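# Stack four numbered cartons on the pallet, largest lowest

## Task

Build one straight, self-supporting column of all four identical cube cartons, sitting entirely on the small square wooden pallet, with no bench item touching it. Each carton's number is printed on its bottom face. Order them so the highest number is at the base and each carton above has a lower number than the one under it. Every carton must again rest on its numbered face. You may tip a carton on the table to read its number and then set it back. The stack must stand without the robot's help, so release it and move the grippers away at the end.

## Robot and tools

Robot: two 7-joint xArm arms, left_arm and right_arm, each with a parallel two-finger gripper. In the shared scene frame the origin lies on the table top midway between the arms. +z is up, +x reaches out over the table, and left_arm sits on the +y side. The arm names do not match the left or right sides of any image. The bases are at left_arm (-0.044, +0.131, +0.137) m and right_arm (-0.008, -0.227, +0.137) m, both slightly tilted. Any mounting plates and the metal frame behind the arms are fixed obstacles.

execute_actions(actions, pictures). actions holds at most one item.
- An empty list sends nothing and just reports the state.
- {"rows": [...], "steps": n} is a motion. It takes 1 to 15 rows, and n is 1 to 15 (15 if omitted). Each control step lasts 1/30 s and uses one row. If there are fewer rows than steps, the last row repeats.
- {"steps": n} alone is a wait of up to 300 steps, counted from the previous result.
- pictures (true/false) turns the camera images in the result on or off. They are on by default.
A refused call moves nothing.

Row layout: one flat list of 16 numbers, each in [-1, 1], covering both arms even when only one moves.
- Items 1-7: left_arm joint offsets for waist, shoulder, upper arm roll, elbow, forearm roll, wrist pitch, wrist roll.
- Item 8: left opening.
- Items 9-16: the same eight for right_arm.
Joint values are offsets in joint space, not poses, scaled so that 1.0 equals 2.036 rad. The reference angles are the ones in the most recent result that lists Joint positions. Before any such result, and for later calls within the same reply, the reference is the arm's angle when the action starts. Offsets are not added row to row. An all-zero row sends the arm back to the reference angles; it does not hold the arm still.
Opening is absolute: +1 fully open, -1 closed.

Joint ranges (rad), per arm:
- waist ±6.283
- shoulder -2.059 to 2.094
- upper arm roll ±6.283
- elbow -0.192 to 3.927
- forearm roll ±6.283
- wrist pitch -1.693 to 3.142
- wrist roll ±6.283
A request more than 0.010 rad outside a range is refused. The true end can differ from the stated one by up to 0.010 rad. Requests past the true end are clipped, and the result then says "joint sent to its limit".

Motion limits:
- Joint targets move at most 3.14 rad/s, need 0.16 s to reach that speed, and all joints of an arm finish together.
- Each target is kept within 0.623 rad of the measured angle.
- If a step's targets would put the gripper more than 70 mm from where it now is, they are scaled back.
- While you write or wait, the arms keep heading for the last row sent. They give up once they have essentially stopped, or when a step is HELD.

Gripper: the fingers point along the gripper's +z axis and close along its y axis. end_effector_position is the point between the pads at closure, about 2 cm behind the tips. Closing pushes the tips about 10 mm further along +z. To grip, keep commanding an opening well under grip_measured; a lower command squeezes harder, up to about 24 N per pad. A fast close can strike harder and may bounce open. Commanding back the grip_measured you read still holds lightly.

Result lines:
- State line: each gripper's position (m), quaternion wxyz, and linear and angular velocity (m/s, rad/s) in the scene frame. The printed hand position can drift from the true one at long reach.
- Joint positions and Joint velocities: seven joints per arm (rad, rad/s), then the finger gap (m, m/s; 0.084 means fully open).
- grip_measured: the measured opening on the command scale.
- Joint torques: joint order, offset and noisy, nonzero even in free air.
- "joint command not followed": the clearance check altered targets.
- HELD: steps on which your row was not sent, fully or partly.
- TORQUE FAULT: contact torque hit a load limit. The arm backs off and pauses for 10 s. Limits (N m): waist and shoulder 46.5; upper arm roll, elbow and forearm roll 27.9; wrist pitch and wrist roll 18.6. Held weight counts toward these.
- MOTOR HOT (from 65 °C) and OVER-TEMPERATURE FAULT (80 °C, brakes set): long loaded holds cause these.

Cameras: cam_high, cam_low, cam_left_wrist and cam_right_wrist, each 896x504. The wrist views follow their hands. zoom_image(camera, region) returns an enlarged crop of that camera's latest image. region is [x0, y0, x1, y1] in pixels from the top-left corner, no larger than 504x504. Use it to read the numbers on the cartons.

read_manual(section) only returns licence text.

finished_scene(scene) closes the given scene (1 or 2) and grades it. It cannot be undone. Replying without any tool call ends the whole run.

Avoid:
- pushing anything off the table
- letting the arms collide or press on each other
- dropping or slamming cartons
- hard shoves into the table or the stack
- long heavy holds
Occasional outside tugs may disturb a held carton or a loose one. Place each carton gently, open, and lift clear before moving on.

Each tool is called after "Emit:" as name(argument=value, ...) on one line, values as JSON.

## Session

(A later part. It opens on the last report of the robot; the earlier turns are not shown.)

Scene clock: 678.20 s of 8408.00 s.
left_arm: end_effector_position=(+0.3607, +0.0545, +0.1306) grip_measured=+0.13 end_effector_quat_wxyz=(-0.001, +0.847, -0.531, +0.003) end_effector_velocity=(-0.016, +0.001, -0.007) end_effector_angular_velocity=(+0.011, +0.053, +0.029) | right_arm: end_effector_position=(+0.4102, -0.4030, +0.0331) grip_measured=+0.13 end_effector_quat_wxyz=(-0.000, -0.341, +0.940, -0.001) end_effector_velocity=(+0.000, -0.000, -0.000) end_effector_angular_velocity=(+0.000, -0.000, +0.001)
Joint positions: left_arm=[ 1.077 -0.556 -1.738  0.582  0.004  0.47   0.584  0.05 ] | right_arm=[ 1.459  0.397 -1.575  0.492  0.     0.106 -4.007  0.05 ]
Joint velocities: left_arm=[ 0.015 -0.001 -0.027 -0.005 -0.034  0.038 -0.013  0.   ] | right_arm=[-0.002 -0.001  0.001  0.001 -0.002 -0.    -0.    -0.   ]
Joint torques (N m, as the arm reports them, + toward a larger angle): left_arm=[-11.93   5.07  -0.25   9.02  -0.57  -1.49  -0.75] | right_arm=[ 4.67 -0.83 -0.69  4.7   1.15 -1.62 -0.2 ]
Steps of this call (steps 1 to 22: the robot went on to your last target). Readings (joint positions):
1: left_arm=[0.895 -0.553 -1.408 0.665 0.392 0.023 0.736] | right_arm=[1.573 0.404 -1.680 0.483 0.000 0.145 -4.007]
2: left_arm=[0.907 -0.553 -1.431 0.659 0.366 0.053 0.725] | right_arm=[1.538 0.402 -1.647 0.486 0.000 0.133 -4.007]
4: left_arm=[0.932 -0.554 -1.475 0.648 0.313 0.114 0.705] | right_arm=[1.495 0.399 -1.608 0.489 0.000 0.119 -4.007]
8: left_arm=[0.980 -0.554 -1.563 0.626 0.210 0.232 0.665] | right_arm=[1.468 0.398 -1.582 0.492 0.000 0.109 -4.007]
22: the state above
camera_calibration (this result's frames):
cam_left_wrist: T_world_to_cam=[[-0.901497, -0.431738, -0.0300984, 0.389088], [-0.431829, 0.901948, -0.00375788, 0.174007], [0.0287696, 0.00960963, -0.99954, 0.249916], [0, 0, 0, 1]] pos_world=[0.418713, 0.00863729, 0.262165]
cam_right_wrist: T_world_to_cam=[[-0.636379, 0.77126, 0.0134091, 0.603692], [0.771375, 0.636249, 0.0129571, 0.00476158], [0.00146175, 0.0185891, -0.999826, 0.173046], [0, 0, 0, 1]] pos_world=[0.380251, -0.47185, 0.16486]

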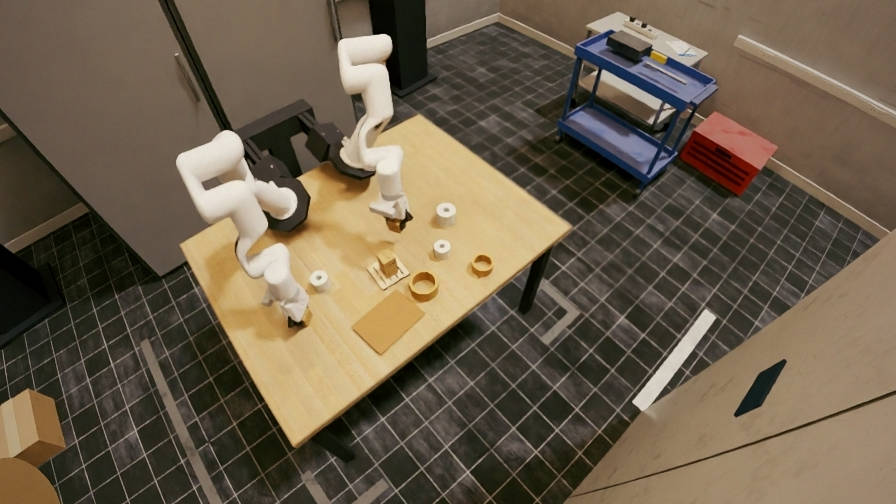

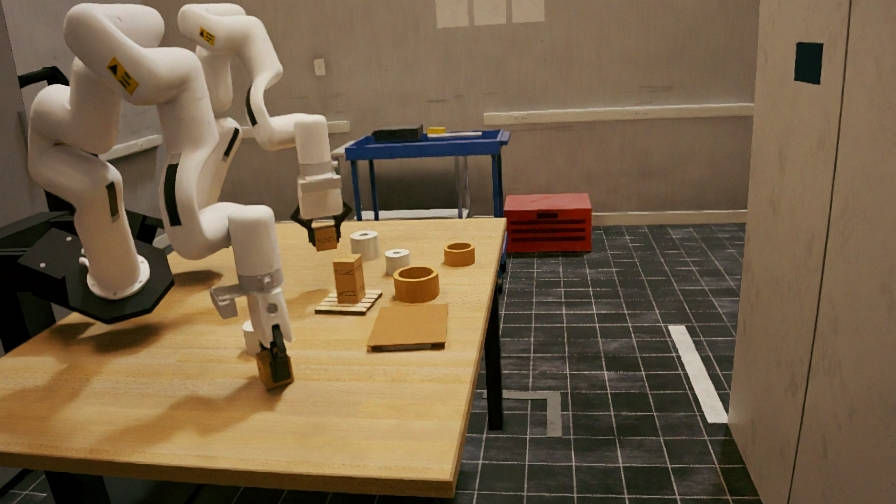

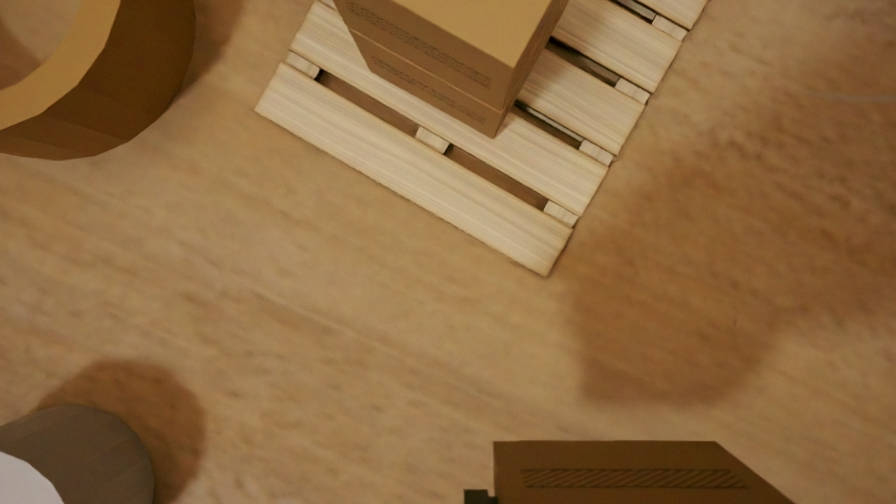

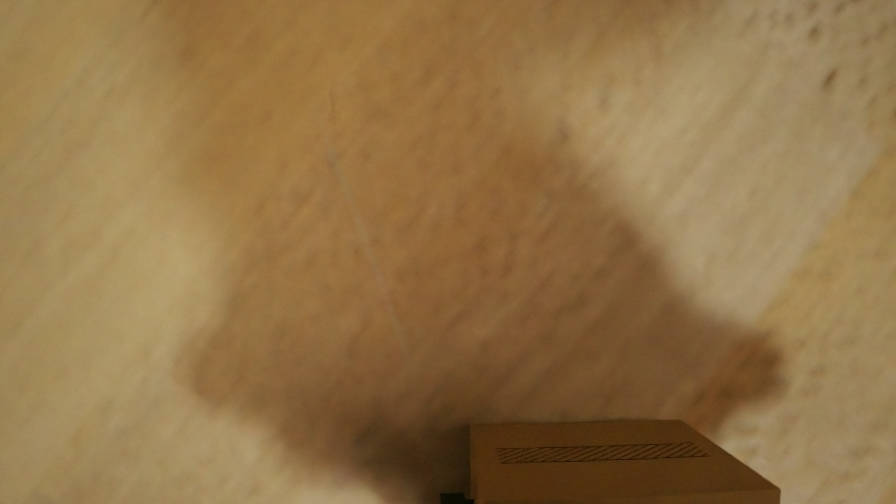

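Emit:
execute_actions(actions=[])

Scene clock: 703.17 s of 8408.00 s.
left_arm: end_effector_position=(+0.3586, +0.0548, +0.1295) grip_measured=+0.13 end_effector_quat_wxyz=(-0.001, +0.848, -0.530, -0.000) end_effector_velocity=(+0.000, -0.000, +0.000) end_effector_angular_velocity=(-0.000, -0.000, -0.000) | right_arm: end_effector_position=(+0.4101, -0.4031, +0.0331) grip_measured=+0.13 end_effector_quat_wxyz=(-0.000, -0.341, +0.940, -0.001) end_effector_velocity=(-0.000, +0.000, -0.000) end_effector_angular_velocity=(-0.000, +0.000, -0.000)
Joint positions: left_arm=[ 1.079 -0.556 -1.741  0.581  0.     0.474  0.583  0.05 ] | right_arm=[ 1.459  0.397 -1.574  0.492  0.     0.106 -4.007  0.05 ]
Joint velocities: left_arm=[-0.  0.  0. -0.  0. -0.  0. -0.] | right_arm=[ 0.     0.001  0.001 -0.     0.002 -0.     0.    -0.   ]
Joint torques (N m, as the arm reports them, + toward a larger angle): left_arm=[-12.06   4.91  -0.45   8.92  -0.58  -1.54  -0.57] | right_arm=[ 4.95 -0.68 -0.71  4.85  1.54 -1.65 -0.06]
Steps of this call (steps 1 to 30: the robot went on to your last target; steps 31 to 100: nothing new was sent; then 21.63 s passed at rest). Readings (joint positions):
1: left_arm=[1.078 -0.556 -1.739 0.582 0.003 0.471 0.584] | right_arm=[1.459 0.397 -1.575 0.492 0.000 0.106 -4.007]
2: left_arm=[1.078 -0.556 -1.739 0.582 0.002 0.472 0.584] | right_arm=[1.459 0.397 -1.575 0.492 0.000 0.106 -4.007]
4: left_arm=[1.078 -0.556 -1.740 0.582 0.001 0.473 0.583] | right_arm=[1.459 0.397 -1.574 0.492 0.000 0.106 -4.007]
8: left_arm=[1.079 -0.556 -1.741 0.581 0.001 0.473 0.583] | right_arm=[1.459 0.397 -1.574 0.492 0.000 0.106 -4.007]
100: the state above
All arms were judged still, so your last target was given up. Only a new action makes them travel on or press farther. Fingers that are still opening or closing keep moving.
camera_calibration (this result's frames):
cam_left_wrist: T_world_to_cam=[[-0.900598, -0.433923, -0.0251856, 0.386414], [-0.434071, 0.900878, 0.000476218, 0.173163], [0.0224825, 0.0113612, -0.999683, 0.251066], [0, 0, 0, 1]] pos_world=[0.417524, 0.00882309, 0.260635]
cam_right_wrist: T_world_to_cam=[[-0.636283, 0.771338, 0.0134682, 0.603688], [0.771454, 0.636154, 0.0128817, 0.00475446], [0.00136827, 0.0185865, -0.999826, 0.173049], [0, 0, 0, 1]] pos_world=[0.380212, -0.471888, 0.164827]

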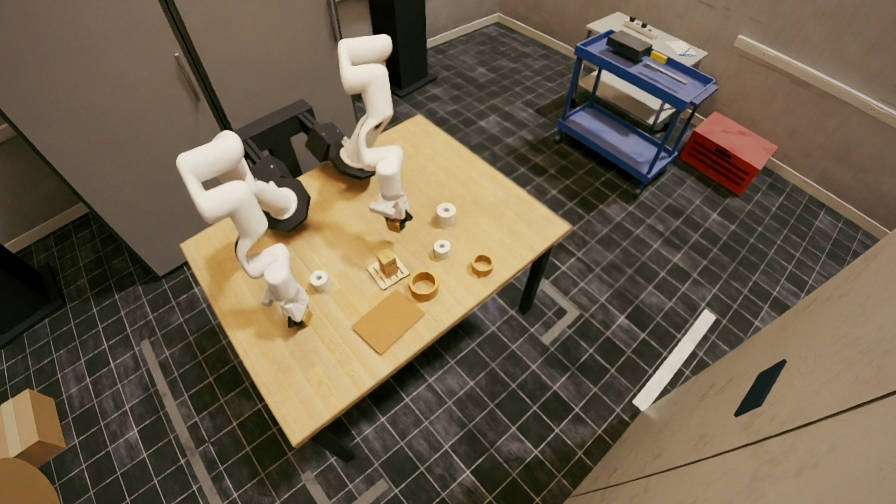

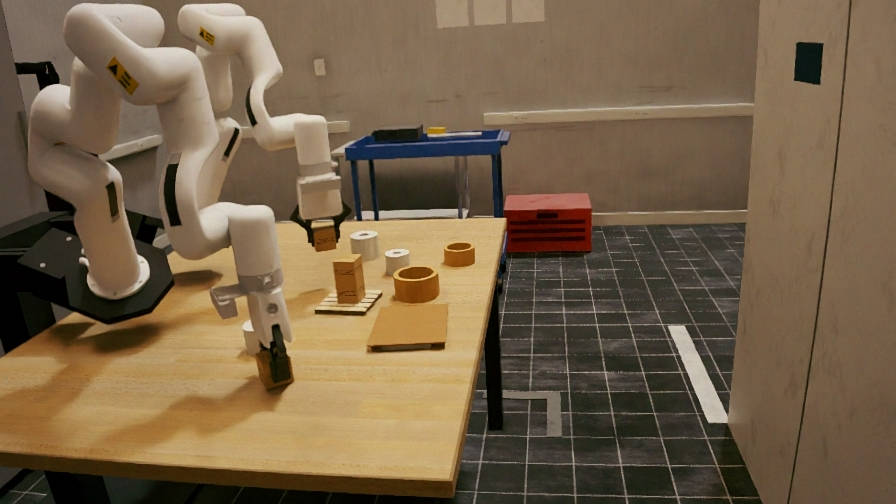

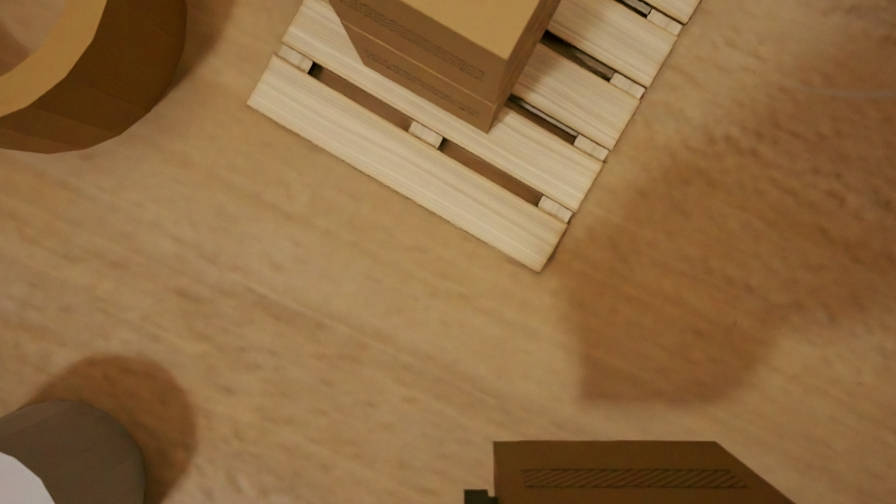

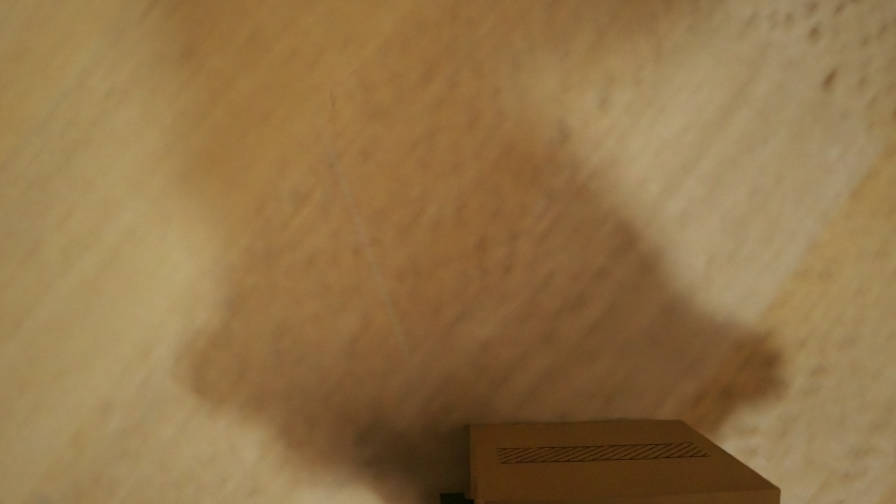

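Emit:
execute_actions(actions=[{"rows":[[0.03,-0.004,-0.025,0,0,-0.016,0,-0.4,-0.0104,-0.0006,0.0091,0.0006,0,-0.0031,0,-0.4],[0.06,-0.009,-0.05,0.0005,0,-0.033,0,-0.4,-0.0104,-0.0006,0.0091,0.0006,0,-0.0031,0,-0.4],[0.09,-0.014,-0.075,0.001,0,-0.05,0,-0.4,-0.0104,-0.0006,0.0091,0.0006,0,-0.0031,0,-0.4],[0.12,-0.02,-0.1,0.002,0,-0.066,0,-0.4,-0.0104,-0.0006,0.0091,0.0006,0,-0.0031,0,-0.4],[0.145,-0.025,-0.121,0.003,0,-0.08,0,-0.4,-0.0104,-0.0006,0.0091,0.0006,0,-0.0031,0,-0.4],[0.169,-0.0304,-0.1416,0.0043,0,-0.0937,0,-0.4,-0.0104,-0.0006,0.0091,0.0006,0,-0.0031,0,-0.4],[0.169,-0.0304,-0.1416,0.0043,0,-0.0937,0,-0.4,-0.0104,-0.0006,0.0091,0.0006,0,-0.0031,0,-0.4],[0.19,-0.037,-0.158,0.0065,0,-0.105,0,-0.4,-0.0104,-0.0006,0.0091,0.0006,0,-0.0031,0,-0.4],[0.21,-0.044,-0.174,0.009,0,-0.116,0,-0.4,-0.0104,-0.0006,0.0091,0.0006,0,-0.0031,0,-0.1],[0.225,-0.049,-0.186,0.011,0,-0.125,0,-0.4,-0.0104,-0.0006,0.0091,0.0006,0,-0.0031,0,0.15],[0.24,-0.055,-0.198,0.0135,0,-0.133,0,-0.4,-0.0104,-0.0006,0.0091,0.0006,0,-0.0031,0,0.3],[0.25,-0.059,-0.206,0.015,0,-0.139,0,-0.4,-0.0104,-0.0006,0.0091,0.0006,0,-0.0031,0,0.45],[0.256,-0.0615,-0.211,0.016,0,-0.143,0,-0.4,-0.0104,-0.0006,0.0091,0.0006,0,-0.0031,0,0.6],[0.261,-0.0637,-0.2148,0.0172,0,-0.146,0,-0.4,-0.0104,-0.0006,0.0091,0.0006,0,-0.0031,0,0.7],[0.2649,-0.0653,-0.2179,0.0179,0,-0.148,0,-0.4,-0.0104,-0.0006,0.0091,0.0006,0,-0.0031,0,0.7]]}], pictures=false)

Emit:
execute_actions(actions=[{"steps":15}])

Scene clock: 727.50 s of 8408.00 s.
left_arm: end_effector_position=(+0.3592, +0.0561, +0.0479) grip_measured=+0.13 end_effector_quat_wxyz=(-0.002, +0.848, -0.530, -0.001) end_effector_velocity=(-0.008, -0.002, -0.159) end_effector_angular_velocity=(-0.010, +0.013, -0.003) | right_arm: end_effector_position=(+0.4098, -0.4032, +0.0310) grip_measured=+0.60 end_effector_quat_wxyz=(-0.000, -0.340, +0.940, -0.000) end_effector_velocity=(+0.001, -0.000, +0.000) end_effector_angular_velocity=(+0.000, -0.002, -0.000)
Joint positions: left_arm=[ 1.534 -0.658 -2.116  0.604  0.     0.222  0.583  0.05 ] | right_arm=[ 1.438  0.396 -1.556  0.493  0.     0.1   -4.007  0.069]
Joint velocities: left_arm=[ 0.796 -0.28  -0.638  0.102 -0.    -0.453  0.    -0.   ] | right_arm=[-0.002 -0.001  0.001  0.001 -0.001 -0.001  0.     0.11 ]
Joint torques (N m, as the arm reports them, + toward a larger angle): left_arm=[-19.24  18.89   0.12   7.03  -0.65  -1.49  -0.59] | right_arm=[ 4.58 -0.83 -0.83  4.62  1.21 -1.68 -0.14]
Steps of this call (steps 1 to 90: nothing new was sent; then 20.83 s passed at rest; steps 91 to 105: all 15 steps of this action). Readings (joint positions):
91: left_arm=[1.079 -0.556 -1.741 0.581 0.000 0.474 0.583] | right_arm=[1.459 0.397 -1.574 0.492 0.000 0.106 -4.007]
92: left_arm=[1.082 -0.556 -1.744 0.581 0.000 0.472 0.583] | right_arm=[1.457 0.397 -1.573 0.492 0.000 0.105 -4.007]
94: left_arm=[1.116 -0.561 -1.773 0.582 0.000 0.452 0.583] | right_arm=[1.448 0.396 -1.565 0.493 0.000 0.103 -4.007]
98: left_arm=[1.273 -0.589 -1.904 0.584 0.000 0.366 0.583] | right_arm=[1.440 0.396 -1.558 0.493 0.000 0.101 -4.007]
105: the state above

Scene clock: 728.00 s of 8408.00 s.
left_arm: end_effector_position=(+0.3584, +0.0543, +0.0314) grip_measured=+0.13 end_effector_quat_wxyz=(-0.000, +0.848, -0.530, +0.000) end_effector_velocity=(-0.001, +0.001, -0.002) end_effector_angular_velocity=(+0.002, +0.002, +0.001) | right_arm: end_effector_position=(+0.4097, -0.4032, +0.0310) grip_measured=+0.70 end_effector_quat_wxyz=(-0.000, -0.340, +0.940, -0.000) end_effector_velocity=(+0.000, +0.000, +0.000) end_effector_angular_velocity=(+0.001, -0.001, +0.001)
Joint positions: left_arm=[ 1.617 -0.688 -2.184  0.617  0.     0.173  0.583  0.05 ] | right_arm=[ 1.438  0.396 -1.556  0.493  0.     0.1   -4.007  0.073]
Joint velocities: left_arm=[ 0.006 -0.002 -0.003 -0.     0.    -0.002  0.    -0.   ] | right_arm=[ 0.    -0.001  0.     0.    -0.    -0.001 -0.     0.   ]
Joint torques (N m, as the arm reports them, + toward a larger angle): left_arm=[-14.33  17.99  -0.45   6.19  -0.77  -1.43  -0.62] | right_arm=[ 5.45 -1.11 -0.38  4.57  1.53 -1.78 -0.36]
Steps of this call (steps 1 to 15: the robot went on to your last target). Readings (joint positions):
1: left_arm=[1.558 -0.667 -2.135 0.608 0.000 0.208 0.583] | right_arm=[1.438 0.396 -1.556 0.493 0.000 0.100 -4.007]
2: left_arm=[1.576 -0.674 -2.150 0.610 0.000 0.197 0.583] | right_arm=[1.438 0.396 -1.556 0.493 0.000 0.100 -4.007]
4: left_arm=[1.599 -0.682 -2.168 0.614 0.000 0.184 0.583] | right_arm=[1.438 0.396 -1.556 0.493 0.000 0.100 -4.007]
8: left_arm=[1.613 -0.687 -2.181 0.617 0.000 0.175 0.583] | right_arm=[1.438 0.396 -1.556 0.493 0.000 0.100 -4.007]
15: the state above
camera_calibration (this result's frames):
cam_left_wrist: T_world_to_cam=[[-0.900982, -0.433131, -0.025073, 0.383687], [-0.433253, 0.901272, -0.000613538, 0.173266], [0.0228634, 0.0103102, -0.999685, 0.152891], [0, 0, 0, 1]] pos_world=[0.417267, 0.00845052, 0.162569]
cam_right_wrist: T_world_to_cam=[[-0.635189, 0.772221, 0.0144553, 0.603429], [0.772356, 0.635055, 0.0130714, 0.00440858], [0.000914053, 0.0194675, -0.99981, 0.171463], [0, 0, 0, 1]] pos_world=[0.37973, -0.472119, 0.16265]

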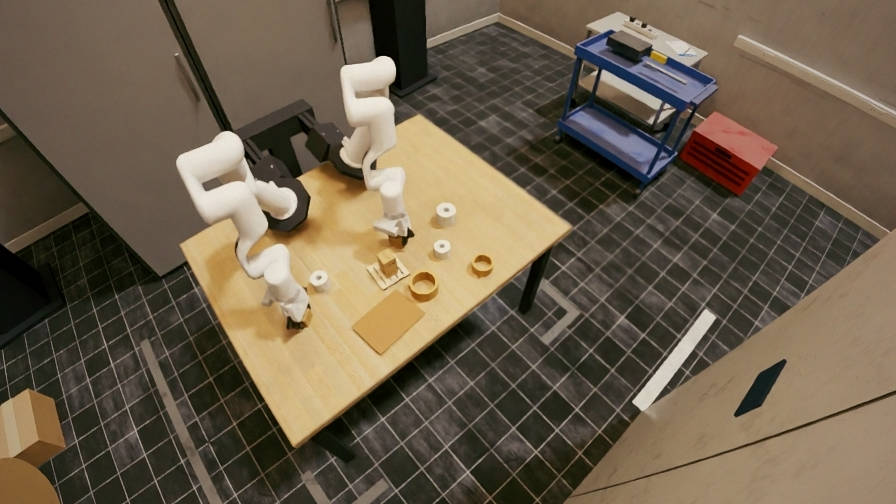

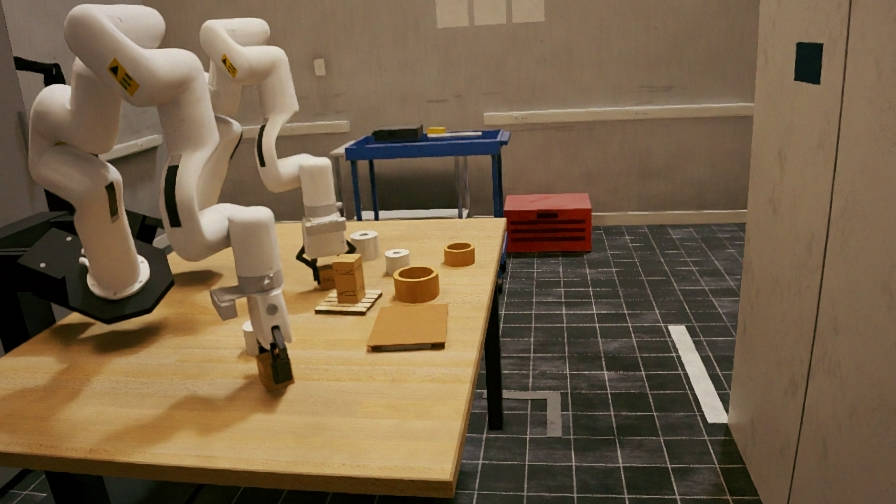

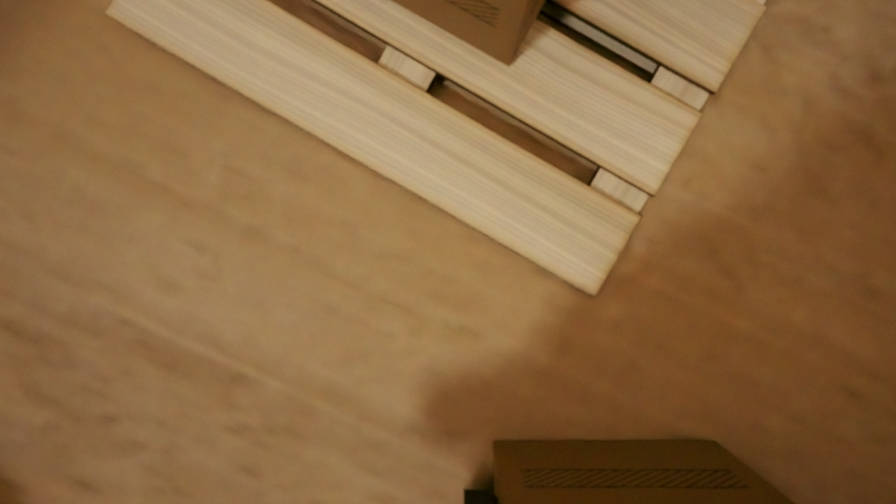

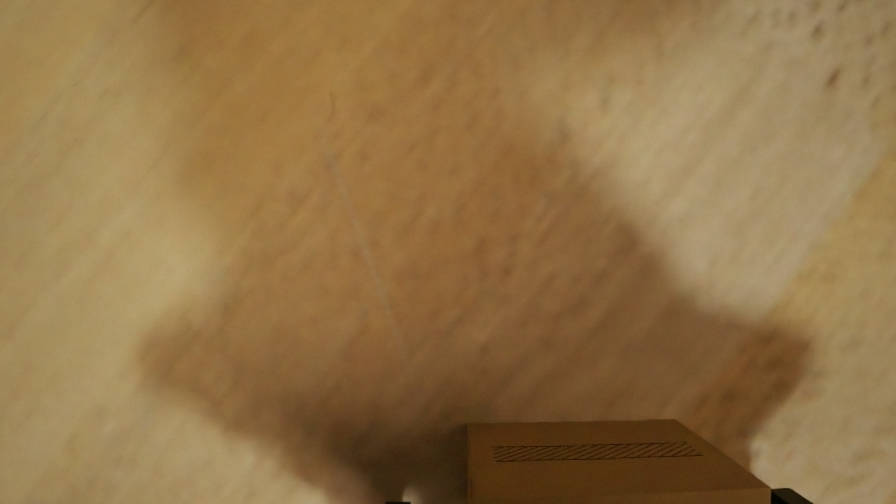

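Emit:
execute_actions(actions=[{"rows":[[0.0025,-0.001,-0.002,0.0005,0,-0.0015,0,-0.4,0.04,0.001,-0.037,-0.0035,0,0.012,0,0.7],[0.0025,-0.001,-0.002,0.0005,0,-0.0015,0,-0.4,0.08,0.003,-0.074,-0.007,0,0.025,0,0.7],[0.0025,-0.001,-0.002,0.0005,0,-0.0015,0,-0.1,0.1274,0.0053,-0.1172,-0.0105,0,0.0392,0,0.7],[0.0025,-0.001,-0.002,0.0005,0,-0.0015,0,0.15,0.1274,0.0053,-0.1172,-0.0105,0,0.0392,0,0.7],[0.0025,-0.001,-0.002,0.0005,0,-0.0015,0,0.35,0.18,0.012,-0.166,-0.014,0,0.059,0,0.7],[0.0025,-0.001,-0.002,0.0005,0,-0.0015,0,0.55,0.2363,0.0203,-0.2167,-0.0172,0,0.0795,0,0.7],[0.0025,-0.001,-0.002,0.0005,0,-0.0015,0,0.7,0.2363,0.0203,-0.2167,-0.0172,0,0.0795,0,0.7],[0.0025,-0.001,-0.002,0.0005,0,-0.0015,0,0.7,0.2363,0.0203,-0.2167,-0.0172,0,0.0795,0,0.7],[0.0025,-0.001,-0.002,0.0005,0,-0.0015,0,0.7,0.3,0.04,-0.273,-0.019,0,0.113,0,0.7],[-0.03,0.012,0.024,-0.005,0,0.017,0,0.7,0.35,0.055,-0.318,-0.02,0,0.14,0,0.7],[-0.06,0.023,0.048,-0.009,0,0.034,0,0.7,0.4086,0.0737,-0.3703,-0.0211,0,0.1709,0,0.7],[-0.0953,0.0344,0.076,-0.0134,0,0.0541,0,0.7,0.4086,0.0737,-0.3703,-0.0211,0,0.1709,0,0.7],[-0.0953,0.0344,0.076,-0.0134,0,0.0541,0,0.7,0.4086,0.0737,-0.3703,-0.0211,0,0.1709,0,0.7],[-0.15,0.047,0.12,-0.016,0,0.084,0,0.7,0.4086,0.0737,-0.3703,-0.0211,0,0.1709,0,0.7],[-0.2645,0.0652,0.2175,-0.018,0,0.1477,0,0.7,0.4086,0.0737,-0.3703,-0.0211,0,0.1709,0,0.7]]}], pictures=false)

Emit:
execute_actions(actions=[{"steps":14}], pictures=false)

Scene clock: 759.47 s of 8408.00 s.
left_arm: end_effector_position=(+0.3594, +0.0560, +0.0510) grip_measured=+0.70 end_effector_quat_wxyz=(-0.002, +0.848, -0.530, -0.001) end_effector_velocity=(+0.026, -0.017, +0.245) end_effector_angular_velocity=(-0.010, -0.063, -0.022) | right_arm: end_effector_position=(+0.4102, -0.4048, +0.1068) grip_measured=+0.70 end_effector_quat_wxyz=(-0.004, -0.342, +0.940, -0.005) end_effector_velocity=(+0.029, +0.003, +0.270) end_effector_angular_velocity=(+0.005, -0.112, -0.004)
Joint positions: left_arm=[ 1.518 -0.653 -2.104  0.602  0.     0.23   0.583  0.073] | right_arm=[ 2.102  0.497 -2.158  0.455  0.     0.362 -4.007  0.073]
Joint velocities: left_arm=[-1.21   0.401  0.951 -0.115  0.002  0.662  0.     0.   ] | right_arm=[ 1.728  0.519 -1.523 -0.022 -0.001  0.842 -0.     0.   ]
Joint torques (N m, as the arm reports them, + toward a larger angle): left_arm=[-20.94  17.18   0.26   7.    -0.6   -1.46  -0.64] | right_arm=[-1.1   3.    0.36  6.8   0.88 -1.58 -0.48]
Steps of this call (steps 1 to 15: the robot went on to your last target; steps 16 to 90: nothing new was sent; then 27.97 s passed at rest; steps 91 to 105: all 15 steps of this action). Readings (joint positions):
91: left_arm=[1.618 -0.689 -2.185 0.617 0.000 0.172 0.583] | right_arm=[1.438 0.396 -1.556 0.493 0.000 0.100 -4.007]
92: left_arm=[1.619 -0.689 -2.185 0.617 0.000 0.172 0.583] | right_arm=[1.441 0.396 -1.559 0.493 0.000 0.101 -4.007]
94: left_arm=[1.620 -0.689 -2.187 0.618 0.000 0.171 0.583] | right_arm=[1.479 0.397 -1.596 0.489 0.000 0.114 -4.007]
98: left_arm=[1.622 -0.690 -2.188 0.618 0.000 0.170 0.583] | right_arm=[1.670 0.408 -1.770 0.475 0.000 0.175 -4.007]
105: the state above

Scene clock: 759.93 s of 8408.00 s.
left_arm: end_effector_position=(+0.3584, +0.0552, +0.1282) grip_measured=+0.70 end_effector_quat_wxyz=(-0.001, +0.848, -0.530, -0.001) end_effector_velocity=(-0.001, +0.001, +0.009) end_effector_angular_velocity=(-0.002, +0.005, +0.005) | right_arm: end_effector_position=(+0.4093, -0.4037, +0.1318) grip_measured=+0.70 end_effector_quat_wxyz=(+0.001, -0.339, +0.941, -0.000) end_effector_velocity=(+0.001, -0.000, +0.002) end_effector_angular_velocity=(+0.000, -0.003, -0.000)
Joint positions: left_arm=[ 1.085 -0.557 -1.746  0.58   0.     0.47   0.583  0.073] | right_arm=[ 2.268  0.545 -2.309  0.45   0.     0.447 -4.007  0.073]
Joint velocities: left_arm=[-0.053  0.009  0.048 -0.    -0.001  0.032  0.    -0.   ] | right_arm=[ 0.012  0.004 -0.011  0.001 -0.001  0.005 -0.    -0.   ]
Joint torques (N m, as the arm reports them, + toward a larger angle): left_arm=[-11.61   5.49  -0.45   8.94  -0.68  -1.33  -0.61] | right_arm=[ 3.02  6.54 -0.4   8.05  1.48 -1.45 -0.1 ]
Steps of this call (steps 1 to 14: the robot went on to your last target). Readings (joint positions):
1: left_arm=[1.474 -0.639 -2.068 0.599 0.000 0.255 0.583] | right_arm=[2.154 0.512 -2.204 0.455 0.000 0.387 -4.007]
2: left_arm=[1.420 -0.626 -2.025 0.595 0.000 0.284 0.583] | right_arm=[2.193 0.524 -2.239 0.454 0.000 0.407 -4.007]
4: left_arm=[1.300 -0.600 -1.926 0.590 0.000 0.350 0.583] | right_arm=[2.235 0.537 -2.277 0.453 0.000 0.429 -4.007]
8: left_arm=[1.128 -0.565 -1.786 0.585 0.000 0.443 0.583] | right_arm=[2.261 0.543 -2.302 0.450 0.000 0.444 -4.007]
14: the state above

Emit:
execute_actions(actions=[{"rows":[[0.2223,-0.0722,-0.2312,0.2626,0,0.1144,0.2036,0.7,0.001,0,0,0,0,0,0,0.7]]}], pictures=false)

Emit:
execute_actions(actions=[{"steps":12}])

Scene clock: 767.50 s of 8408.00 s.
left_arm: end_effector_position=(+0.4419, -0.0495, +0.1497) grip_measured=+0.70 end_effector_quat_wxyz=(+0.005, -0.701, +0.713, -0.001) end_effector_velocity=(+0.061, -0.144, +0.005) end_effector_angular_velocity=(-0.060, +0.078, -0.574) | right_arm: end_effector_position=(+0.4096, -0.4029, +0.1320) grip_measured=+0.70 end_effector_quat_wxyz=(+0.001, -0.340, +0.941, -0.000) end_effector_velocity=(-0.000, -0.000, -0.000) end_effector_angular_velocity=(+0.000, +0.000, -0.002)
Joint positions: left_arm=[ 1.495 -0.69  -2.174  1.067  0.     0.681  0.958  0.073] | right_arm=[ 2.27   0.545 -2.309  0.45   0.     0.447 -4.007  0.073]
Joint velocities: left_arm=[ 0.502 -0.164 -0.532  0.588  0.     0.253  0.457  0.   ] | right_arm=[-0.     0.    -0.001 -0.     0.001 -0.    -0.     0.   ]
Joint torques (N m, as the arm reports them, + toward a larger angle): left_arm=[-20.58  24.41   1.46   7.14  -0.63  -1.48  -0.87] | right_arm=[ 3.83  7.04 -0.61  8.57  1.18 -1.68 -0.31]
Steps of this call (steps 1 to 30: the robot went on to your last target; steps 31 to 100: nothing new was sent; then 3.73 s passed at rest; steps 101 to 115: all 15 steps of this action). Readings (joint positions):
101: left_arm=[1.079 -0.555 -1.742 0.581 0.000 0.473 0.583] | right_arm=[2.270 0.546 -2.310 0.450 0.000 0.448 -4.007]
102: left_arm=[1.082 -0.556 -1.744 0.583 0.000 0.475 0.586] | right_arm=[2.270 0.546 -2.310 0.450 0.000 0.448 -4.007]
104: left_arm=[1.116 -0.567 -1.779 0.619 0.000 0.493 0.617] | right_arm=[2.270 0.545 -2.309 0.450 0.000 0.448 -4.007]
108: left_arm=[1.262 -0.615 -1.932 0.797 0.000 0.565 0.749] | right_arm=[2.270 0.545 -2.309 0.450 0.000 0.447 -4.007]
115: the state above

Scene clock: 767.90 s of 8408.00 s.
left_arm: end_effector_position=(+0.4464, -0.0599, +0.1493) grip_measured=+0.70 end_effector_quat_wxyz=(+0.000, -0.684, +0.729, +0.001) end_effector_velocity=(+0.002, -0.003, +0.001) end_effector_angular_velocity=(-0.004, -0.002, -0.008) | right_arm: end_effector_position=(+0.4096, -0.4029, +0.1320) grip_measured=+0.70 end_effector_quat_wxyz=(+0.001, -0.340, +0.941, -0.000) end_effector_velocity=(+0.001, +0.000, +0.000) end_effector_angular_velocity=(+0.000, -0.001, +0.001)
Joint positions: left_arm=[ 1.537 -0.703 -2.216  1.113  0.     0.703  0.997  0.073] | right_arm=[ 2.27   0.545 -2.309  0.45   0.     0.447 -4.007  0.073]
Joint velocities: left_arm=[ 0.006 -0.001 -0.008  0.01   0.001  0.002  0.005  0.   ] | right_arm=[ 0.    -0.     0.     0.001  0.    -0.     0.     0.   ]
Joint torques (N m, as the arm reports them, + toward a larger angle): left_arm=[-17.27  23.28  -0.57  10.02  -0.64  -1.54  -0.68] | right_arm=[ 4.39  7.17 -0.23  8.1   1.28 -1.54 -0.1 ]
Steps of this call (steps 1 to 12: the robot went on to your last target). Readings (joint positions):
1: left_arm=[1.509 -0.695 -2.188 1.083 0.000 0.688 0.971] | right_arm=[2.270 0.545 -2.309 0.450 0.000 0.447 -4.007]
2: left_arm=[1.518 -0.698 -2.197 1.092 0.000 0.693 0.979] | right_arm=[2.270 0.545 -2.309 0.450 0.000 0.447 -4.007]
4: left_arm=[1.528 -0.701 -2.207 1.103 0.000 0.699 0.989] | right_arm=[2.270 0.545 -2.309 0.450 0.000 0.447 -4.007]
8: left_arm=[1.535 -0.703 -2.214 1.111 0.000 0.702 0.995] | right_arm=[2.270 0.545 -2.309 0.450 0.000 0.447 -4.007]
12: the state above
camera_calibration (this result's frames):
cam_left_wrist: T_world_to_cam=[[-0.997379, 0.0683673, -0.0236912, 0.489283], [0.0683755, 0.99766, 0.000462445, 0.0960527], [0.0236673, -0.00115866, -0.999719, 0.268934], [0, 0, 0, 1]] pos_world=[0.475068, -0.128967, 0.280405]
cam_right_wrist: T_world_to_cam=[[-0.634736, 0.772608, 0.0137136, 0.601762], [0.772719, 0.634539, 0.0162944, 0.00216817], [0.00388737, 0.0209394, -0.999773, 0.27188], [0, 0, 0, 1]] pos_world=[0.379227, -0.471994, 0.263531]

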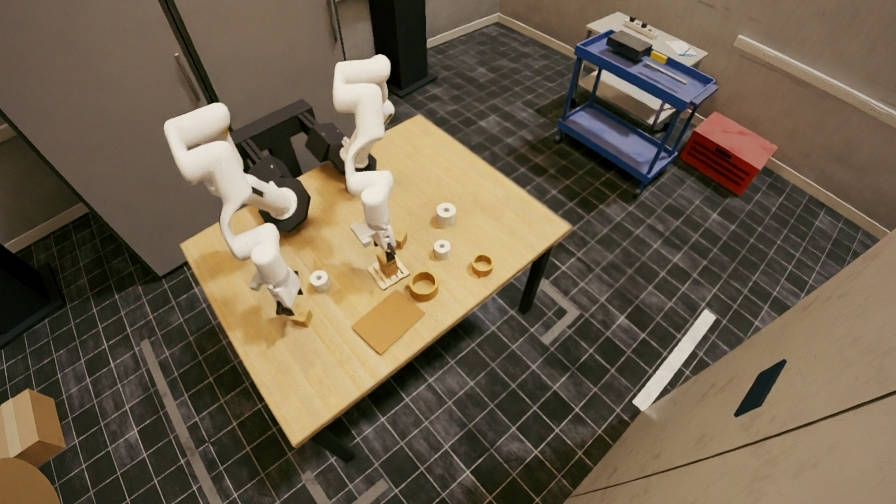

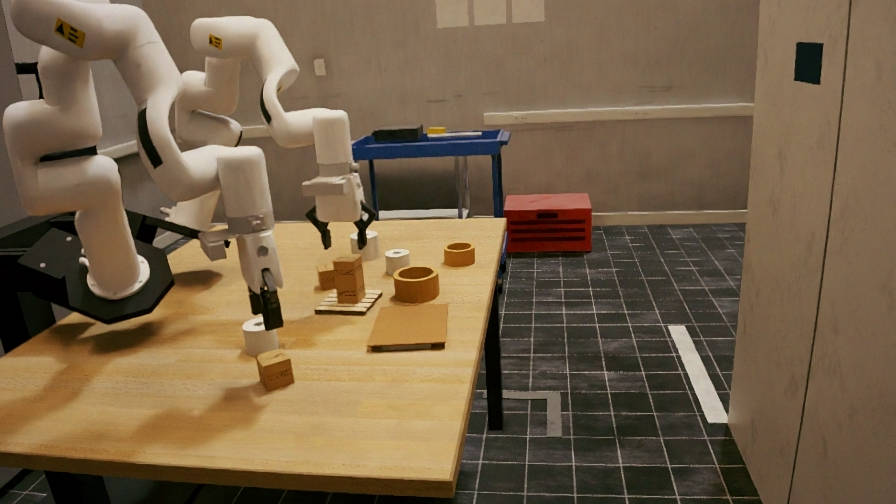

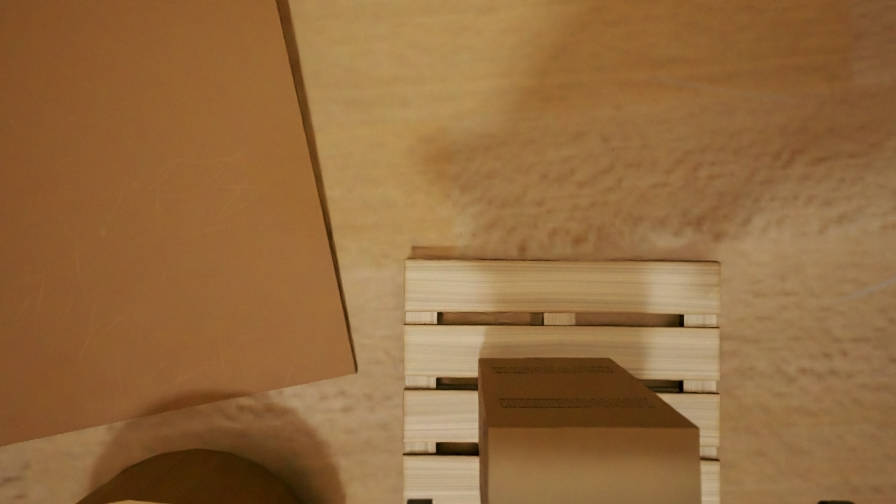

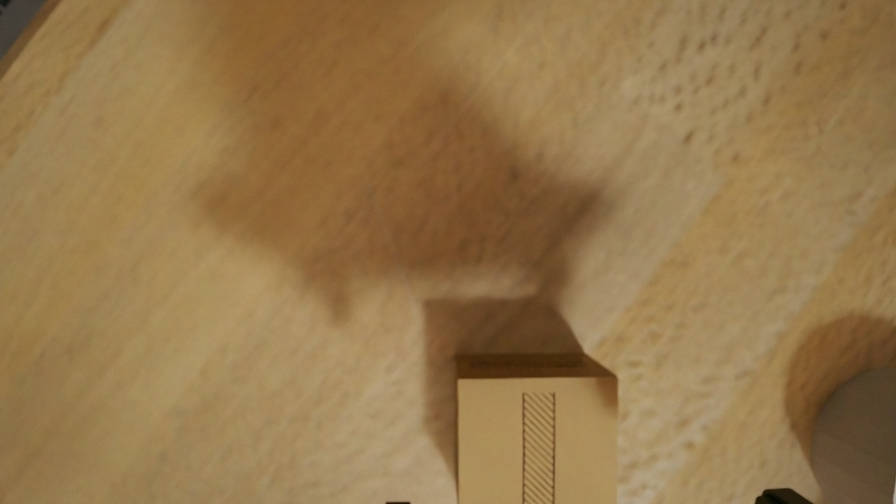

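Emit:
execute_actions(actions=[{"rows":[[0.0187,-0.01,-0.014,-0.0012,0,-0.017,0,0.7,0,0,0,0,0,0,0,0.7],[0.0373,-0.0201,-0.028,-0.0022,0,-0.0339,0,0.7,0,0,0,0,0,0,0,0.7],[0.0373,-0.0201,-0.028,-0.0022,0,-0.0339,0,0.7,0,0,0,0,0,0,0,0.7],[0.055,-0.031,-0.041,-0.002,0,-0.05,0,0.7,0,0,0,0,0,0,0,0.7],[0.0715,-0.0411,-0.0527,-0.001,0,-0.065,0,0.7,0,0,0,0,0,0,0,0.7],[0.0715,-0.0411,-0.0527,-0.001,0,-0.065,0,0.7,0,0,0,0,0,0,0,0.7],[0.0715,-0.0411,-0.0527,-0.001,0,-0.065,0,0.7,0,0,0,0,0,0,0,0.7],[0.0715,-0.0411,-0.0527,-0.001,0,-0.065,0,0.7,0,0,0,0,0,0,0,0.7],[0.0715,-0.0411,-0.0527,-0.001,0,-0.065,0,0.7,0,0,0,0,0,0,0,0.7],[0.0715,-0.0411,-0.0527,-0.001,0,-0.065,0,0.6,0,0,0,0,0,0,0,0.7],[0.0715,-0.0411,-0.0527,-0.001,0,-0.065,0,0.5,0,0,0,0,0,0,0,0.7],[0.0715,-0.0411,-0.0527,-0.001,0,-0.065,0,0.4,0,0,0,0,0,0,0,0.7],[0.0715,-0.0411,-0.0527,-0.001,0,-0.065,0,0.3,0,0,0,0,0,0,0,0.7],[0.0715,-0.0411,-0.0527,-0.001,0,-0.065,0,0.22,0,0,0,0,0,0,0,0.7],[0.0715,-0.0411,-0.0527,-0.001,0,-0.065,0,0.2,0,0,0,0,0,0,0,0.7]]}], pictures=false)

Emit:
execute_actions(actions=[{"steps":5}], pictures=false)

Emit:
execute_actions(actions=[{"rows":[[0,0,0,0,0,0,0,0.1,0,0,0,0,0,0,0,0.7],[0,0,0,0,0,0,0,0.0,0,0,0,0,0,0,0,0.7],[0,0,0,0,0,0,0,-0.15,0,0,0,0,0,0,0,0.7],[0,0,0,0,0,0,0,-0.3,0,0,0,0,0,0,0,0.7],[0,0,0,0,0,0,0,-0.4,0,0,0,0,0,0,0,0.7],[0,0,0,0,0,0,0,-0.4,0,0,0,0,0,0,0,0.7],[0,0,0,0,0,0,0,-0.4,0,0,0,0,0,0,0,0.7],[-0.017,0.01,0.012,-0.001,0,0.015,0,-0.4,0,0,0,0,0,0,0,0.7],[-0.034,0.021,0.0247,-0.0012,0,0.031,0,-0.4,0,0,0,0,0,0,0,0.7],[-0.053,0.031,0.0387,0,0,0.048,0,-0.4,0,0,0,0,0,0,0,0.7],[-0.0715,0.0411,0.0527,0.0018,0,0.065,0,-0.4,0,0,0,0,0,0,0,0.7]]}], pictures=false)

Emit:
execute_actions(actions=[{"steps":8}])

Scene clock: 788.17 s of 8408.00 s.
left_arm: end_effector_position=(+0.4472, -0.0606, +0.0927) grip_measured=+0.27 end_effector_quat_wxyz=(+0.000, -0.684, +0.729, -0.000) end_effector_velocity=(+0.003, -0.012, -0.003) end_effector_angular_velocity=(-0.024, -0.017, -0.010) | right_arm: end_effector_position=(+0.4096, -0.4029, +0.1320) grip_measured=+0.70 end_effector_quat_wxyz=(+0.001, -0.340, +0.941, -0.000) end_effector_velocity=(+0.001, +0.000, +0.000) end_effector_angular_velocity=(+0.000, -0.002, -0.000)
Joint positions: left_arm=[ 1.679 -0.785 -2.321  1.112  0.     0.573  0.997  0.055] | right_arm=[ 2.27   0.545 -2.309  0.45   0.     0.447 -4.007  0.073]
Joint velocities: left_arm=[ 0.022 -0.011 -0.029  0.012  0.    -0.034  0.    -0.069] | right_arm=[ 0.    -0.     0.001  0.001  0.001 -0.001  0.    -0.   ]
Joint torques (N m, as the arm reports them, + toward a larger angle): left_arm=[-18.75  27.08  -0.63   9.46  -0.56  -1.62  -0.61] | right_arm=[ 3.74  7.27 -0.45  8.23  0.84 -1.48 -0.1 ]
Steps of this call (steps 1 to 30: the robot went on to your last target; steps 31 to 100: nothing new was sent; then 16.43 s passed at rest; steps 101 to 115: all 15 steps of this action). Readings (joint positions):
101: left_arm=[1.538 -0.704 -2.217 1.115 0.000 0.703 0.997] | right_arm=[2.270 0.545 -2.309 0.450 0.000 0.447 -4.007]
102: left_arm=[1.540 -0.705 -2.219 1.115 0.000 0.700 0.997] | right_arm=[2.270 0.545 -2.309 0.450 0.000 0.447 -4.007]
104: left_arm=[1.562 -0.716 -2.237 1.115 0.000 0.678 0.997] | right_arm=[2.270 0.545 -2.309 0.450 0.000 0.447 -4.007]
108: left_arm=[1.639 -0.762 -2.291 1.110 0.000 0.611 0.997] | right_arm=[2.270 0.545 -2.309 0.450 0.000 0.447 -4.007]
115: the state above

Scene clock: 788.33 s of 8408.00 s.
left_arm: end_effector_position=(+0.4471, -0.0607, +0.0918) grip_measured=+0.19 end_effector_quat_wxyz=(+0.000, -0.684, +0.729, -0.000) end_effector_velocity=(-0.001, +0.003, -0.004) end_effector_angular_velocity=(+0.004, +0.004, +0.005) | right_arm: end_effector_position=(+0.4096, -0.4029, +0.1320) grip_measured=+0.70 end_effector_quat_wxyz=(+0.001, -0.340, +0.941, -0.000) end_effector_velocity=(+0.000, -0.000, +0.000) end_effector_angular_velocity=(+0.000, -0.000, -0.001)
Joint positions: left_arm=[ 1.681 -0.786 -2.323  1.112  0.     0.571  0.997  0.052] | right_arm=[ 2.27   0.545 -2.309  0.45   0.     0.447 -4.007  0.073]
Joint velocities: left_arm=[ 0.007 -0.004 -0.002 -0.003 -0.002 -0.005 -0.    -0.001] | right_arm=[-0. -0. -0.  0.  0.  0. -0.  0.]
Joint torques (N m, as the arm reports them, + toward a larger angle): left_arm=[-18.58  27.3   -0.59   9.5   -0.74  -1.49  -0.67] | right_arm=[ 3.78  6.67 -0.35  8.5   1.32 -1.8  -0.38]
Steps of this call (steps 1 to 5: the robot went on to your last target). Readings (joint positions):
1: left_arm=[1.680 -0.785 -2.322 1.112 0.000 0.573 0.997] | right_arm=[2.270 0.545 -2.309 0.450 0.000 0.447 -4.007]
2: left_arm=[1.680 -0.786 -2.322 1.112 0.000 0.572 0.997] | right_arm=[2.270 0.545 -2.309 0.450 0.000 0.447 -4.007]
4: left_arm=[1.681 -0.786 -2.323 1.112 0.000 0.571 0.997] | right_arm=[2.270 0.545 -2.309 0.450 0.000 0.447 -4.007]
5: the state above

Scene clock: 788.83 s of 8408.00 s.
left_arm: end_effector_position=(+0.4491, -0.0624, +0.1382) grip_measured=+0.13 end_effector_quat_wxyz=(+0.001, -0.684, +0.730, -0.003) end_effector_velocity=(+0.025, -0.052, +0.227) end_effector_angular_velocity=(-0.131, -0.098, -0.032) | right_arm: end_effector_position=(+0.4096, -0.4029, +0.1320) grip_measured=+0.70 end_effector_quat_wxyz=(+0.001, -0.340, +0.941, -0.000) end_effector_velocity=(-0.000, +0.000, -0.000) end_effector_angular_velocity=(-0.001, +0.001, +0.002)
Joint positions: left_arm=[ 1.57  -0.721 -2.242  1.116  0.     0.669  0.997  0.05 ] | right_arm=[ 2.27   0.545 -2.309  0.45   0.     0.447 -4.007  0.073]
Joint velocities: left_arm=[-0.469  0.283  0.304  0.1    0.     0.362 -0.    -0.   ] | right_arm=[ 0.     0.001  0.    -0.001 -0.001  0.     0.     0.   ]
Joint torques (N m, as the arm reports them, + toward a larger angle): left_arm=[-8.62 14.76 -0.88  6.95 -0.81 -1.15 -0.61] | right_arm=[ 4.04  7.89  0.01  8.55  1.12 -1.67 -0.27]
Steps of this call (steps 1 to 15: all 15 steps of this action). Readings (joint positions):
1: left_arm=[1.681 -0.786 -2.323 1.112 0.000 0.571 0.997] | right_arm=[2.270 0.545 -2.309 0.450 0.000 0.447 -4.007]
2: left_arm=[1.682 -0.786 -2.323 1.112 0.000 0.571 0.997] | right_arm=[2.270 0.545 -2.309 0.450 0.000 0.447 -4.007]
4: left_arm=[1.681 -0.786 -2.323 1.112 0.000 0.571 0.997] | right_arm=[2.270 0.545 -2.309 0.450 0.000 0.447 -4.007]
8: left_arm=[1.681 -0.786 -2.323 1.112 0.000 0.571 0.997] | right_arm=[2.270 0.545 -2.309 0.450 0.000 0.447 -4.007]
15: the state above

Scene clock: 789.10 s of 8408.00 s.
left_arm: end_effector_position=(+0.4469, -0.0599, +0.1491) grip_measured=+0.13 end_effector_quat_wxyz=(+0.000, -0.684, +0.729, +0.000) end_effector_velocity=(+0.001, -0.000, +0.007) end_effector_angular_velocity=(-0.002, -0.001, +0.002) | right_arm: end_effector_position=(+0.4096, -0.4029, +0.1320) grip_measured=+0.70 end_effector_quat_wxyz=(+0.001, -0.340, +0.941, -0.000) end_effector_velocity=(-0.000, -0.000, -0.000) end_effector_angular_velocity=(-0.000, +0.000, +0.001)
Joint positions: left_arm=[ 1.538 -0.704 -2.216  1.114  0.     0.702  0.997  0.05 ] | right_arm=[ 2.27   0.545 -2.309  0.45   0.     0.447 -4.007  0.073]
Joint velocities: left_arm=[-0.016  0.009  0.013  0.005 -0.001  0.017 -0.     0.   ] | right_arm=[-0.    -0.001 -0.001 -0.    -0.002 -0.001  0.    -0.   ]
Joint torques (N m, as the arm reports them, + toward a larger angle): left_arm=[-18.08  23.09  -0.58  10.53  -0.7   -1.59  -0.57] | right_arm=[ 4.41  6.96 -0.39  8.42  1.47 -1.56 -0.21]
Steps of this call (steps 1 to 8: the robot went on to your last target). Readings (joint positions):
1: left_arm=[1.558 -0.714 -2.234 1.119 0.000 0.679 0.997] | right_arm=[2.270 0.545 -2.309 0.450 0.000 0.447 -4.007]
2: left_arm=[1.550 -0.709 -2.228 1.119 0.000 0.687 0.997] | right_arm=[2.270 0.545 -2.309 0.450 0.000 0.447 -4.007]
4: left_arm=[1.542 -0.706 -2.222 1.116 0.000 0.696 0.997] | right_arm=[2.270 0.545 -2.309 0.450 0.000 0.447 -4.007]
8: the state above
camera_calibration (this result's frames):
cam_left_wrist: T_world_to_cam=[[-0.997389, 0.0679684, -0.0243885, 0.489832], [0.0679838, 0.997686, 0.000197717, 0.0962864], [0.0243455, -0.00146082, -0.999703, 0.268398], [0, 0, 0, 1]] pos_world=[0.475473, -0.128965, 0.280245]
cam_right_wrist: T_world_to_cam=[[-0.634736, 0.772607, 0.0137134, 0.601762], [0.772719, 0.634539, 0.0162944, 0.00216829], [0.00388747, 0.0209393, -0.999773, 0.27188], [0, 0, 0, 1]] pos_world=[0.379227, -0.471994, 0.263531]

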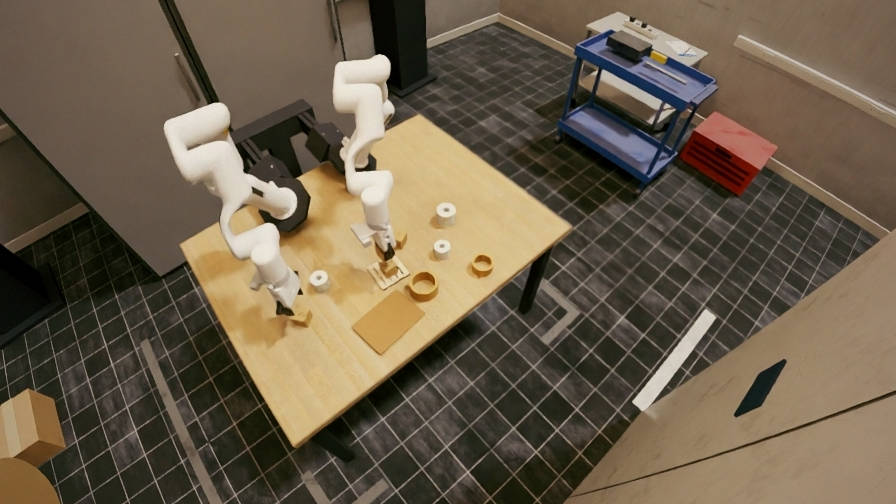

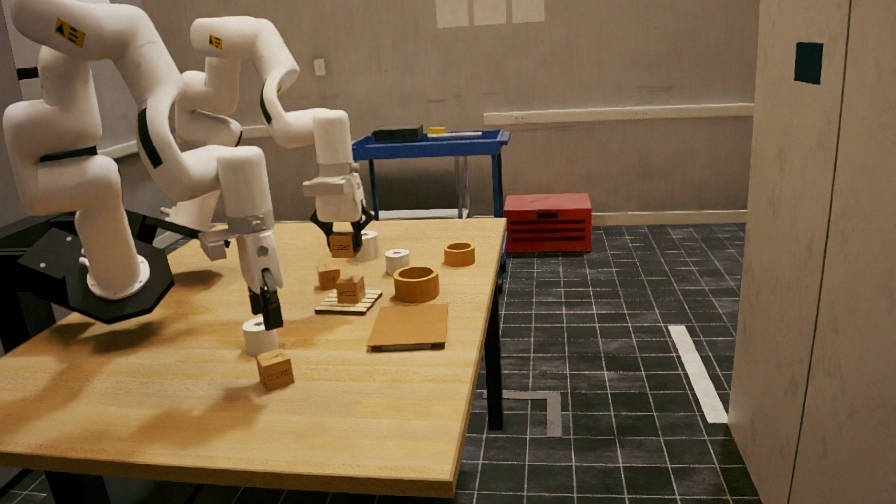

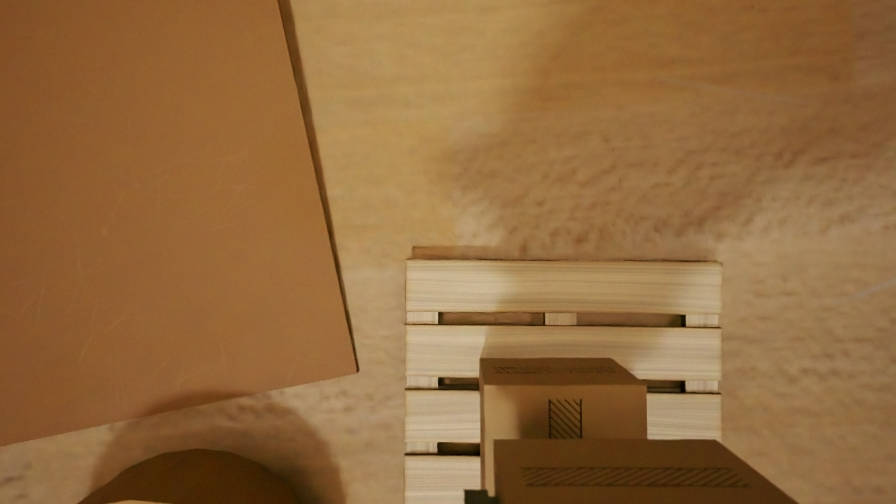

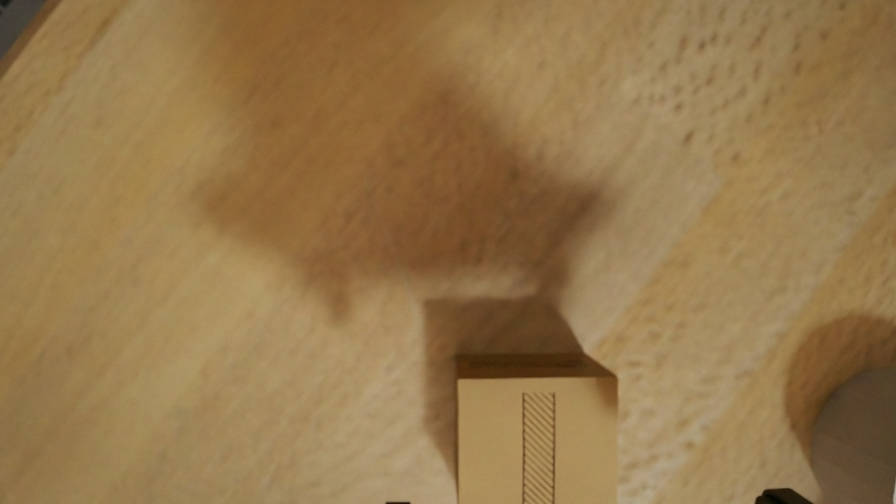

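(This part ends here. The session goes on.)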